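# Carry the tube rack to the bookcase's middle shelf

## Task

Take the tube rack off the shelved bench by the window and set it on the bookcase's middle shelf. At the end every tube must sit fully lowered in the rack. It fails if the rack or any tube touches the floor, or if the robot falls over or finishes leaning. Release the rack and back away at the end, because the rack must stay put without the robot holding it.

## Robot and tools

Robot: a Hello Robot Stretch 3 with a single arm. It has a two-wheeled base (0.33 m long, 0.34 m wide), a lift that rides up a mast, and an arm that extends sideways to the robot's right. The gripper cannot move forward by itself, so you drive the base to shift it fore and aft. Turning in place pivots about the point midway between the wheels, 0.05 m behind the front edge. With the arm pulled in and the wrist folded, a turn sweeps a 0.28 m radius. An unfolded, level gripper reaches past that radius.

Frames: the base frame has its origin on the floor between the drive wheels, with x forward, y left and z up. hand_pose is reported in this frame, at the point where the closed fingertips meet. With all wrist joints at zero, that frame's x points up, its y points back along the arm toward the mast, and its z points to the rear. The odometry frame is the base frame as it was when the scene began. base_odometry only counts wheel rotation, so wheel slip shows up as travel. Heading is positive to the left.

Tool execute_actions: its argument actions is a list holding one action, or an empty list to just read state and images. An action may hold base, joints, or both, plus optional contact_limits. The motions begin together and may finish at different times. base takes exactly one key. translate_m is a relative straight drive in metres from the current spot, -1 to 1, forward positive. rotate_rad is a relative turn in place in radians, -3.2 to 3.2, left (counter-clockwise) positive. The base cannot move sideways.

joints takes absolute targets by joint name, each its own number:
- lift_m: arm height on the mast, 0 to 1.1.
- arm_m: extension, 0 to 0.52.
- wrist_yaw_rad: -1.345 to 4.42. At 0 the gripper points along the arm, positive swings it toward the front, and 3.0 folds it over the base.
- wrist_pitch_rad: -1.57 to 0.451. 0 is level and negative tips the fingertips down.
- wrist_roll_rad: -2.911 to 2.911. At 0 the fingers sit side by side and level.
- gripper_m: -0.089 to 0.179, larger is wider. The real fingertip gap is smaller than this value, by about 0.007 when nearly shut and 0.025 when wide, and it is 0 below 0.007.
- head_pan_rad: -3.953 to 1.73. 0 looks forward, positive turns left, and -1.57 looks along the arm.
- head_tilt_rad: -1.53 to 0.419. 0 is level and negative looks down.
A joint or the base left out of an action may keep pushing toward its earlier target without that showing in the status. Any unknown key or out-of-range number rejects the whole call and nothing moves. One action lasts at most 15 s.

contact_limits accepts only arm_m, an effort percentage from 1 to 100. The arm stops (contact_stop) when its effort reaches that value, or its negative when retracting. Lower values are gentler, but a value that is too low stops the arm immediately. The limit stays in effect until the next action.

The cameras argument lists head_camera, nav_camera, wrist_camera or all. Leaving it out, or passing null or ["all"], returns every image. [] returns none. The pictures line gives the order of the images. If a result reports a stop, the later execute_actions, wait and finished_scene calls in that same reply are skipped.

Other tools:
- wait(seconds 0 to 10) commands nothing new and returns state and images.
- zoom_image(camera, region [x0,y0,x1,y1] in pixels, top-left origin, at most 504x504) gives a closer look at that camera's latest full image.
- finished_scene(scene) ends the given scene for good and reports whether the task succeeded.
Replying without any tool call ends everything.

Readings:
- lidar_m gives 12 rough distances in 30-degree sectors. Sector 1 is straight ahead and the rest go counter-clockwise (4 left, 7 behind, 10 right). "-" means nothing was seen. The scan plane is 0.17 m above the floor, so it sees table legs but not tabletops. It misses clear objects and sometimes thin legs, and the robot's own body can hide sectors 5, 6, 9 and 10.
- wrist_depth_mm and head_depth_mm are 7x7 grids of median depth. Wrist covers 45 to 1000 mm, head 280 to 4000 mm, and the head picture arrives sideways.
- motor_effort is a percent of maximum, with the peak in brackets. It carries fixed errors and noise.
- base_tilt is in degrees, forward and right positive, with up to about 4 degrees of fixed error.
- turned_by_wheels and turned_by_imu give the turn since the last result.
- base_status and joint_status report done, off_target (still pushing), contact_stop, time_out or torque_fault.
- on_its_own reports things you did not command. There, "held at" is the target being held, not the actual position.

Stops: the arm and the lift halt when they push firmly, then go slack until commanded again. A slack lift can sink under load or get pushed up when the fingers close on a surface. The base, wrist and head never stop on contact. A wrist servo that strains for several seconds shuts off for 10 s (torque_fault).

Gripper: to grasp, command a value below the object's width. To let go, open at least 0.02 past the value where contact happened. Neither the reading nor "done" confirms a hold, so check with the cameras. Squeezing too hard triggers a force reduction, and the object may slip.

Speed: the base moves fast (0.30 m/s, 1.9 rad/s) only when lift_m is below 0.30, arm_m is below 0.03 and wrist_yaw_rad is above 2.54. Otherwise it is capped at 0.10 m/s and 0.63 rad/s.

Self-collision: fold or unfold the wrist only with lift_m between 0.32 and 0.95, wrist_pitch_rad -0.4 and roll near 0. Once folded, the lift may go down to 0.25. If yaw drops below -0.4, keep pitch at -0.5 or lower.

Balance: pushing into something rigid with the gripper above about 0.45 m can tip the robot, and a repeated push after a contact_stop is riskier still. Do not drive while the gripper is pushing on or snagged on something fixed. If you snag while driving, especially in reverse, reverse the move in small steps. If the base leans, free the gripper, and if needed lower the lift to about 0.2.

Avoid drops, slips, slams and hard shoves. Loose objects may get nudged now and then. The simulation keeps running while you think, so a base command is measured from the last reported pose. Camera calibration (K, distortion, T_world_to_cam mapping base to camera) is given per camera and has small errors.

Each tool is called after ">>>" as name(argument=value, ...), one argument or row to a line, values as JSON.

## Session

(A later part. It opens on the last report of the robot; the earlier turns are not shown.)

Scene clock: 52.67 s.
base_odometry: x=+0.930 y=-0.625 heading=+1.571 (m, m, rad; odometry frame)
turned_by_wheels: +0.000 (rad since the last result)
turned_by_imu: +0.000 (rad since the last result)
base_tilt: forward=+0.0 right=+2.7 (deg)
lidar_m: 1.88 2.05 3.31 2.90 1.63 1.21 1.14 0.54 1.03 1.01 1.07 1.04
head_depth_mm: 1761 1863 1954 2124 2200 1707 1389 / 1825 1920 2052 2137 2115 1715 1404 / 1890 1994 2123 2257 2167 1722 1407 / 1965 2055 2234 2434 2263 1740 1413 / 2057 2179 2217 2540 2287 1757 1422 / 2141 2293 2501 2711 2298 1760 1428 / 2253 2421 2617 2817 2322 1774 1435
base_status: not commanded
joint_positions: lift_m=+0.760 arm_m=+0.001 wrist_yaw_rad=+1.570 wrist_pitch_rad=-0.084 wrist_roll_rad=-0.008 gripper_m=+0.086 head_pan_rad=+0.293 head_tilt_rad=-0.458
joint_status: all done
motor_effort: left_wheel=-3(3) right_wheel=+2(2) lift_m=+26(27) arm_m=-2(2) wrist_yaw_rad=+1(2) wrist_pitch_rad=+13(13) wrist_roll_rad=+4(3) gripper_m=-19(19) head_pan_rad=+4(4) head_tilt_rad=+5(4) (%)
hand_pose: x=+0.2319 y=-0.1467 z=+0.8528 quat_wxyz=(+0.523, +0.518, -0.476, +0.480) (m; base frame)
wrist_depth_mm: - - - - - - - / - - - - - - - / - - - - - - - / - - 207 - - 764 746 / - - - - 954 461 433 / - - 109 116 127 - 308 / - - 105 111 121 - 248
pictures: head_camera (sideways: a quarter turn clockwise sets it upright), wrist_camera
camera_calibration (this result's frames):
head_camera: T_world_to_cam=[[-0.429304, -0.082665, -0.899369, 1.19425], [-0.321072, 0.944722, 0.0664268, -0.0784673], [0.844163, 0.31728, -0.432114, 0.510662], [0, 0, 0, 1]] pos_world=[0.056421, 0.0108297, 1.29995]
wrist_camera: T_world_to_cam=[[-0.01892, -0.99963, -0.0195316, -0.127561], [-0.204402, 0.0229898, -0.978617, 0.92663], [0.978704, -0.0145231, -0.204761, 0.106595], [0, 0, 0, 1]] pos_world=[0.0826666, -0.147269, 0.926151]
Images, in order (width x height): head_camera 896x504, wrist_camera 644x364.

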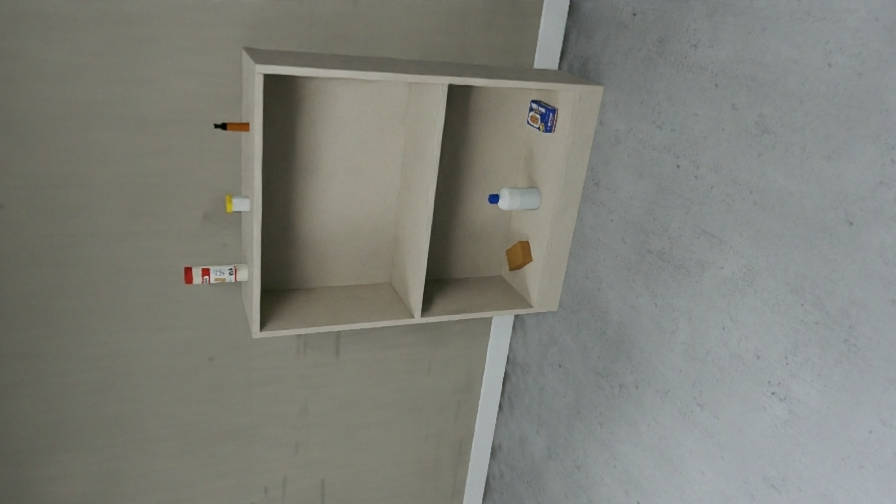

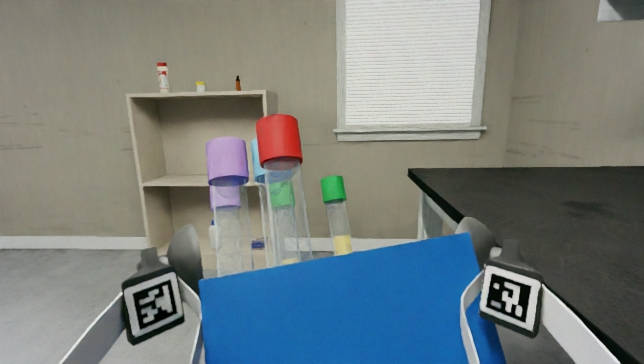

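>>> execute_actions(
  actions=[
    {"base":{"rotate_rad":0.4},"joints":{"lift_m":0.6,"wrist_yaw_rad":1.1,"wrist_pitch_rad":0.1}},
  ],
  cameras=[],
)

>>> execute_actions(
  actions=[
    {"base":{"translate_m":1.0}},
  ],
  cameras=[],
)

>>> execute_actions(
  actions=[
    {"base":{"translate_m":0.3}},
  ],
  cameras=["wrist_camera","nav_camera"],
)

Scene clock: 55.13 s.
base_odometry: x=+0.930 y=-0.625 heading=+1.970 (m, m, rad; odometry frame)
turned_by_wheels: +0.400 (rad since the last result)
turned_by_imu: +0.400 (rad since the last result)
base_tilt: forward=+0.0 right=+2.7 (deg)
lidar_m: 2.05 2.93 2.92 1.73 1.21 1.14 0.54 0.55 1.01 1.04 1.04 1.88
head_depth_mm: 2019 2123 2130 2275 2165 1707 1393 / 2180 2325 2467 2652 2237 1707 1405 / 2373 2545 2716 2837 2240 1723 1404 / 2613 2818 3007 3055 2255 1737 1408 / 2888 3123 3409 3287 2275 1750 1420 / 3216 3480 3860 3333 2301 1753 1422 / 3373 3569 3636 3357 2328 1775 1439
base_status: done
joint_positions: lift_m=+0.600 arm_m=+0.001 wrist_yaw_rad=+1.102 wrist_pitch_rad=+0.050 wrist_roll_rad=-0.008 gripper_m=+0.086 head_pan_rad=+0.293 head_tilt_rad=-0.458
joint_status: wrist_pitch_rad off_target (ended at +0.050, target +0.100); the others done
motor_effort: left_wheel=-3(9) right_wheel=+3(7) lift_m=+19(24) arm_m=-2(2) wrist_yaw_rad=-3(5) wrist_pitch_rad=+15(17) wrist_roll_rad=+3(3) gripper_m=-19(19) head_pan_rad=+4(4) head_tilt_rad=+5(5) (%)
hand_pose: x=+0.2080 y=-0.2625 z=+0.7276 quat_wxyz=(+0.596, +0.354, -0.609, +0.387) (m; base frame)
wrist_depth_mm: - - - - - - - / - - - - - - - / - - - - - - - / - - 206 - - 400 252 / - - - - 884 387 277 / - - 109 116 127 - - / - - 104 111 121 132 -
pictures: none
No camera images: the call's "cameras" was empty. Leave "cameras" out to get every camera's image.

Scene clock: 66.30 s.
base_odometry: x=+0.541 y=+0.296 heading=+1.970 (m, m, rad; odometry frame)
turned_by_wheels: +0.000 (rad since the last result)
turned_by_imu: -0.001 (rad since the last result)
base_tilt: forward=-0.1 right=+2.7 (deg)
lidar_m: 1.07 1.72 2.40 2.75 2.16 2.03 1.54 1.54 0.82 1.63 1.33 0.98
head_depth_mm: 1186 1251 1173 1239 1286 1486 1340 / 1280 1363 1446 1557 1650 1615 1398 / 1393 1490 1590 1718 1874 1723 1409 / 1529 1632 1757 1929 2068 1738 1411 / 1689 1817 1981 2198 2246 1743 1417 / 1872 2056 2266 2523 2289 1768 1425 / 2128 2363 2643 2932 2308 1767 1436
base_status: done
joint_positions: lift_m=+0.600 arm_m=+0.001 wrist_yaw_rad=+1.102 wrist_pitch_rad=+0.050 wrist_roll_rad=-0.008 gripper_m=+0.086 head_pan_rad=+0.293 head_tilt_rad=-0.458
joint_status: not commanded
motor_effort: left_wheel=-3(4) right_wheel=+2(7) lift_m=+19(19) arm_m=-2(2) wrist_yaw_rad=-2(2) wrist_pitch_rad=+15(15) wrist_roll_rad=+4(4) gripper_m=-20(19) head_pan_rad=+4(4) head_tilt_rad=+5(5) (%)
hand_pose: x=+0.2080 y=-0.2626 z=+0.7276 quat_wxyz=(+0.596, +0.354, -0.609, +0.386) (m; base frame)
wrist_depth_mm: - - - - - - - / 934 - - - - - - / 966 - - - - - - / 976 - 207 - - - - / - - - - - - - / - - 109 116 127 - - / - - 104 111 121 132 -
pictures: none
No camera images: the call's "cameras" was empty. Leave "cameras" out to get every camera's image.

Scene clock: 70.50 s.
base_odometry: x=+0.424 y=+0.572 heading=+1.970 (m, m, rad; odometry frame)
turned_by_wheels: +0.000 (rad since the last result)
turned_by_imu: +0.000 (rad since the last result)
base_tilt: forward=+0.1 right=+2.6 (deg)
lidar_m: 0.85 1.35 2.29 2.71 2.44 2.31 1.84 1.70 0.96 1.49 0.76 0.78
head_depth_mm: 929 982 1012 941 1050 999 1257 / 1004 1064 1134 874 968 1051 1154 / 1091 1160 1249 1351 1460 1579 1404 / 1193 1290 1394 1514 1655 1692 1416 / 1315 1427 1558 1725 1913 1750 1424 / 1476 1622 1784 1987 2148 1760 1425 / 1676 1846 2066 2371 2324 1779 1439
base_status: done
joint_positions: lift_m=+0.600 arm_m=+0.001 wrist_yaw_rad=+1.102 wrist_pitch_rad=+0.050 wrist_roll_rad=-0.008 gripper_m=+0.086 head_pan_rad=+0.293 head_tilt_rad=-0.458
joint_status: not commanded
motor_effort: left_wheel=-3(6) right_wheel=+2(7) lift_m=+19(19) arm_m=-2(2) wrist_yaw_rad=-2(2) wrist_pitch_rad=+15(15) wrist_roll_rad=+4(3) gripper_m=-19(19) head_pan_rad=+4(4) head_tilt_rad=+5(5) (%)
hand_pose: x=+0.2080 y=-0.2626 z=+0.7276 quat_wxyz=(+0.596, +0.354, -0.609, +0.386) (m; base frame)
wrist_depth_mm: 625 633 638 645 724 853 834 / 751 846 838 826 818 856 859 / 745 861 844 839 844 883 863 / 741 865 207 846 853 878 892 / 734 875 854 856 668 878 908 / 667 682 109 116 127 - 909 / 714 908 104 111 121 132 918
pictures: nav_camera (sideways: a quarter turn counterclockwise sets it upright), wrist_camera
camera_calibration (this result's frames):
nav_camera: T_world_to_cam=[[0.360358, 0.124368, 0.924486, -1.15843], [0.256151, -0.966167, 0.0301297, 0.0112852], [0.896955, 0.225951, -0.380023, 0.457332], [0, 0, 0, 1]] pos_world=[0.00435138, 0.0516405, 1.24441]
wrist_camera: T_world_to_cam=[[-0.465052, -0.885017, -0.0217179, -0.121821], [-0.0536578, 0.0526657, -0.99717, 0.791748], [0.883656, -0.46257, -0.0719803, -0.0917911], [0, 0, 0, 1]] pos_world=[0.0669424, -0.191971, 0.780254]
Images, in order (width x height): nav_camera 672x504, wrist_camera 644x364.

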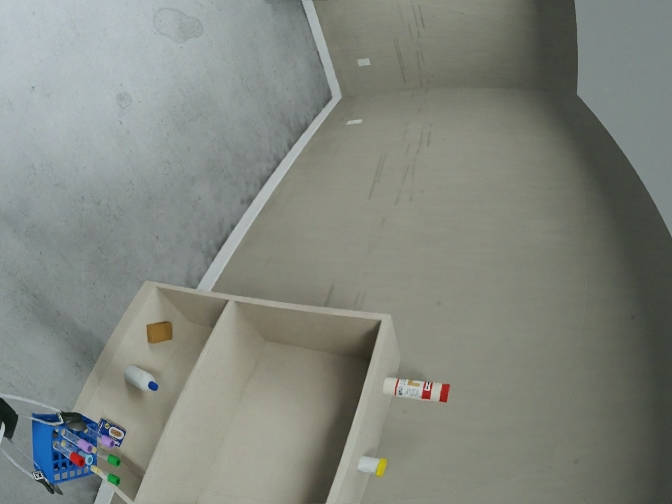

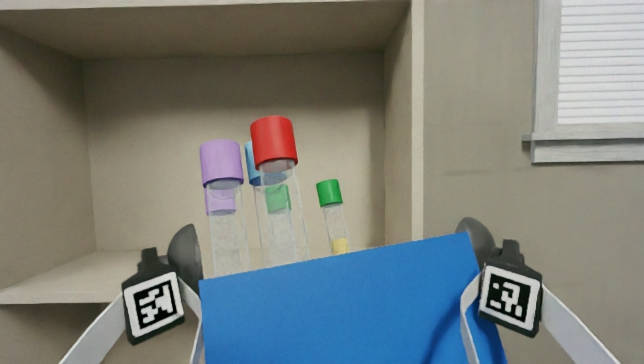

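>>> execute_actions(
  actions=[
    {"base":{"translate_m":0.64},"joints":{"lift_m":0.53}},
  ],
  cameras=[],
)

>>> execute_actions(
  actions=[
    {"joints":{"lift_m":0.45,"wrist_pitch_rad":-0.04}},
  ],
  cameras=["wrist_camera"],
)

Scene clock: 78.40 s.
base_odometry: x=+0.176 y=+1.162 heading=+1.970 (m, m, rad; odometry frame)
turned_by_wheels: -0.001 (rad since the last result)
turned_by_imu: -0.006 (rad since the last result)
base_tilt: forward=+0.0 right=+2.8 (deg)
lidar_m: 0.27 0.22 1.40 2.18 2.86 2.90 2.47 1.43 2.02 0.59 0.28 0.40
head_depth_mm: 379 400 424 452 466 320 - / 408 434 462 496 533 322 - / 444 474 509 548 595 598 - / 485 522 565 614 675 747 - / 537 582 635 699 778 876 1017 / 599 655 724 808 917 1056 1242 / 678 753 845 964 1116 1326 1402
base_status: done
joint_positions: lift_m=+0.530 arm_m=+0.001 wrist_yaw_rad=+1.083 wrist_pitch_rad=+0.014 wrist_roll_rad=-0.005 gripper_m=+0.086 head_pan_rad=+0.293 head_tilt_rad=-0.457
joint_status: all done
on_its_own: right_wheel is at rest, and its effort (+24) is outside its rest range (-18 to +18); wrist_yaw_rad is at rest, and its effort (+22) is outside its rest range (-12 to +12)
motor_effort: left_wheel=-3(10) right_wheel=+24(30) lift_m=+22(24) arm_m=+0(3) wrist_yaw_rad=+22(26) wrist_pitch_rad=+25(28) wrist_roll_rad=+2(4) gripper_m=-21(20) head_pan_rad=+5(4) head_tilt_rad=+4(4) (%)
hand_pose: x=+0.2053 y=-0.2663 z=+0.6482 quat_wxyz=(+0.605, +0.359, -0.607, +0.370) (m; base frame)
wrist_depth_mm: 242 243 242 244 245 246 247 / 246 247 247 249 249 249 251 / 250 252 135 251 254 255 254 / 257 256 254 257 258 260 260 / 260 260 261 260 261 264 266 / 265 265 121 112 123 - 269 / 267 260 99 108 120 237 259
pictures: none
No camera images: the call's "cameras" was empty. Leave "cameras" out to get every camera's image.

Scene clock: 80.40 s.
base_odometry: x=+0.176 y=+1.162 heading=+1.970 (m, m, rad; odometry frame)
turned_by_wheels: +0.001 (rad since the last result)
turned_by_imu: -0.017 (rad since the last result)
base_tilt: forward=-0.1 right=+2.7 (deg)
lidar_m: 0.27 0.23 1.34 2.18 2.85 2.89 2.47 1.43 2.02 0.59 0.28 0.40
head_depth_mm: 376 397 421 449 433 319 - / 405 430 459 492 528 322 - / 438 468 502 543 589 323 - / 479 514 555 605 665 726 - / 527 570 623 685 764 856 977 / 585 641 708 788 893 1024 1202 / 658 728 816 929 1074 1272 1385
base_status: not commanded
joint_positions: lift_m=+0.480 arm_m=+0.001 wrist_yaw_rad=+1.103 wrist_pitch_rad=-0.015 wrist_roll_rad=-0.001 gripper_m=+0.086 head_pan_rad=+0.293 head_tilt_rad=-0.457
joint_status: lift_m contact_stop (moved -0.050 of -0.080); the others done
on_its_own: lift_m is slack since a contact_stop, until your next command for it (your +0.450 is given up)
motor_effort: left_wheel=+1(10) right_wheel=-3(24) lift_m=+21(21) arm_m=-1(1) wrist_yaw_rad=-5(23) wrist_pitch_rad=-7(35) wrist_roll_rad=-1(5) gripper_m=-19(20) head_pan_rad=+4(4) head_tilt_rad=+4(4) (%)
hand_pose: x=+0.2070 y=-0.2614 z=+0.5907 quat_wxyz=(+0.606, +0.375, -0.599, +0.366) (m; base frame)
wrist_depth_mm: 243 245 246 245 245 247 247 / 249 249 248 250 250 251 251 / 255 255 115 229 257 256 258 / 260 261 261 261 262 264 264 / 266 267 182 177 172 268 268 / 247 264 107 110 122 - 223 / 189 168 99 109 124 157 167
pictures: wrist_camera
camera_calibration (this result's frames):
wrist_camera: T_world_to_cam=[[-0.464845, -0.884957, -0.0277362, -0.120631], [-0.107759, 0.087641, -0.990307, 0.671401], [0.87881, -0.45735, -0.136101, -0.0600177], [0, 0, 0, 1]] pos_world=[0.0690189, -0.193045, 0.653378]
Images, in order (width x height): wrist_camera 644x364.

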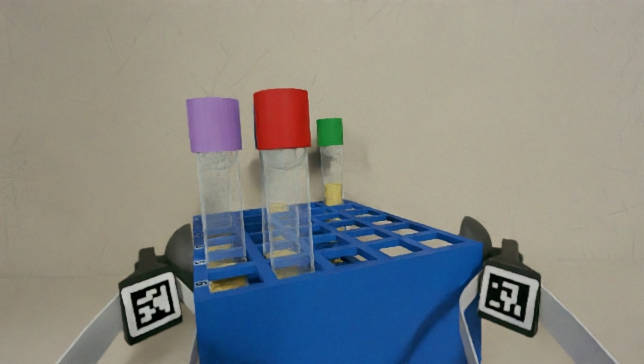

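>>> execute_actions(
  actions=[
    {"base":{"translate_m":-0.02},"joints":{"gripper_m":0.179,"lift_m":0.485}},
  ],
  cameras=[],
)

>>> execute_actions(
  actions=[
    {"base":{"translate_m":-0.3},"joints":{"arm_m":0.12}},
  ],
  cameras=["wrist_camera"],
)

Scene clock: 81.97 s.
base_odometry: x=+0.183 y=+1.144 heading=+1.970 (m, m, rad; odometry frame)
turned_by_wheels: +0.000 (rad since the last result)
turned_by_imu: +0.000 (rad since the last result)
base_tilt: forward=+0.1 right=+2.6 (deg)
lidar_m: 0.29 0.25 1.39 2.18 3.03 2.88 2.45 1.41 2.01 0.59 0.29 0.42
head_depth_mm: 393 415 440 470 415 320 - / 423 450 479 514 547 322 - / 459 490 525 569 615 323 - / 500 538 581 633 694 738 - / 551 596 652 716 796 899 1038 / 612 668 739 823 933 1071 1254 / 689 763 854 971 1117 1329 1404
base_status: done
joint_positions: lift_m=+0.485 arm_m=+0.001 wrist_yaw_rad=+1.102 wrist_pitch_rad=-0.057 wrist_roll_rad=+0.000 gripper_m=+0.179 head_pan_rad=+0.293 head_tilt_rad=-0.457
joint_status: all done
motor_effort: left_wheel=+1(5) right_wheel=+0(6) lift_m=+25(24) arm_m=+0(0) wrist_yaw_rad=-3(4) wrist_pitch_rad=+5(7) wrist_roll_rad=-1(2) gripper_m=+1(85) head_pan_rad=+4(5) head_tilt_rad=+5(4) (%)
hand_pose: x=+0.2056 y=-0.2610 z=+0.5848 quat_wxyz=(+0.613, +0.387, -0.591, +0.353) (m; base frame)
wrist_depth_mm: 254 255 256 258 257 259 259 / 264 262 263 264 265 267 269 / 270 270 113 223 271 274 273 / 279 279 278 278 282 284 281 / 286 285 166 160 150 287 289 / 227 221 102 110 124 196 217 / - 166 100 112 128 152 147
pictures: none
No camera images: the call's "cameras" was empty. Leave "cameras" out to get every camera's image.

Scene clock: 86.03 s.
base_odometry: x=+0.300 y=+0.867 heading=+1.970 (m, m, rad; odometry frame)
turned_by_wheels: +0.000 (rad since the last result)
turned_by_imu: +0.001 (rad since the last result)
base_tilt: forward=+0.0 right=+2.7 (deg)
lidar_m: 0.53 0.96 2.23 2.20 2.76 2.60 2.15 1.18 1.79 1.10 0.61 0.50
head_depth_mm: 652 689 730 594 692 808 811 / 702 744 795 802 601 676 754 / 761 811 872 932 1011 1106 1215 / 829 890 963 1052 1149 1278 1355 / 915 988 1080 1189 1314 1489 1424 / 1010 1110 1222 1362 1541 1663 1428 / 1142 1263 1416 1596 1859 1779 1441
base_status: done
joint_positions: lift_m=+0.485 arm_m=+0.120 wrist_yaw_rad=+1.102 wrist_pitch_rad=-0.058 wrist_roll_rad=+0.000 gripper_m=+0.179 head_pan_rad=+0.293 head_tilt_rad=-0.457
joint_status: all done
motor_effort: left_wheel=+1(6) right_wheel=+0(4) lift_m=+25(25) arm_m=+1(3) wrist_yaw_rad=-2(3) wrist_pitch_rad=+5(5) wrist_roll_rad=-1(1) gripper_m=+0(1) head_pan_rad=+4(4) head_tilt_rad=+4(4) (%)
hand_pose: x=+0.2056 y=-0.3797 z=+0.5846 quat_wxyz=(+0.613, +0.388, -0.591, +0.352) (m; base frame)
wrist_depth_mm: 458 465 458 466 466 325 220 / 474 473 479 478 481 329 231 / 492 483 494 494 491 333 246 / 499 385 499 507 498 332 245 / 340 333 322 316 308 298 261 / 244 244 250 246 245 245 589 / - 556 555 552 559 369 266
pictures: wrist_camera
camera_calibration (this result's frames):
wrist_camera: T_world_to_cam=[[-0.467245, -0.883687, -0.0279101, -0.225075], [-0.14556, 0.108024, -0.983434, 0.68709], [0.872064, -0.455442, -0.179103, -0.0863993], [0, 0, 0, 1]] pos_world=[0.0701936, -0.312468, 0.653951]
Images, in order (width x height): wrist_camera 644x364.

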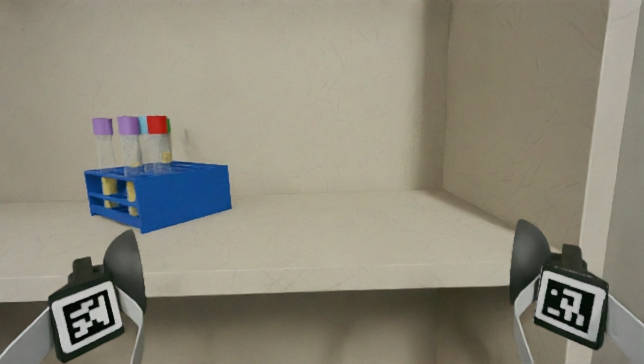

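>>> finished_scene(
  scene=2,
)

The scene is finished: the task was done.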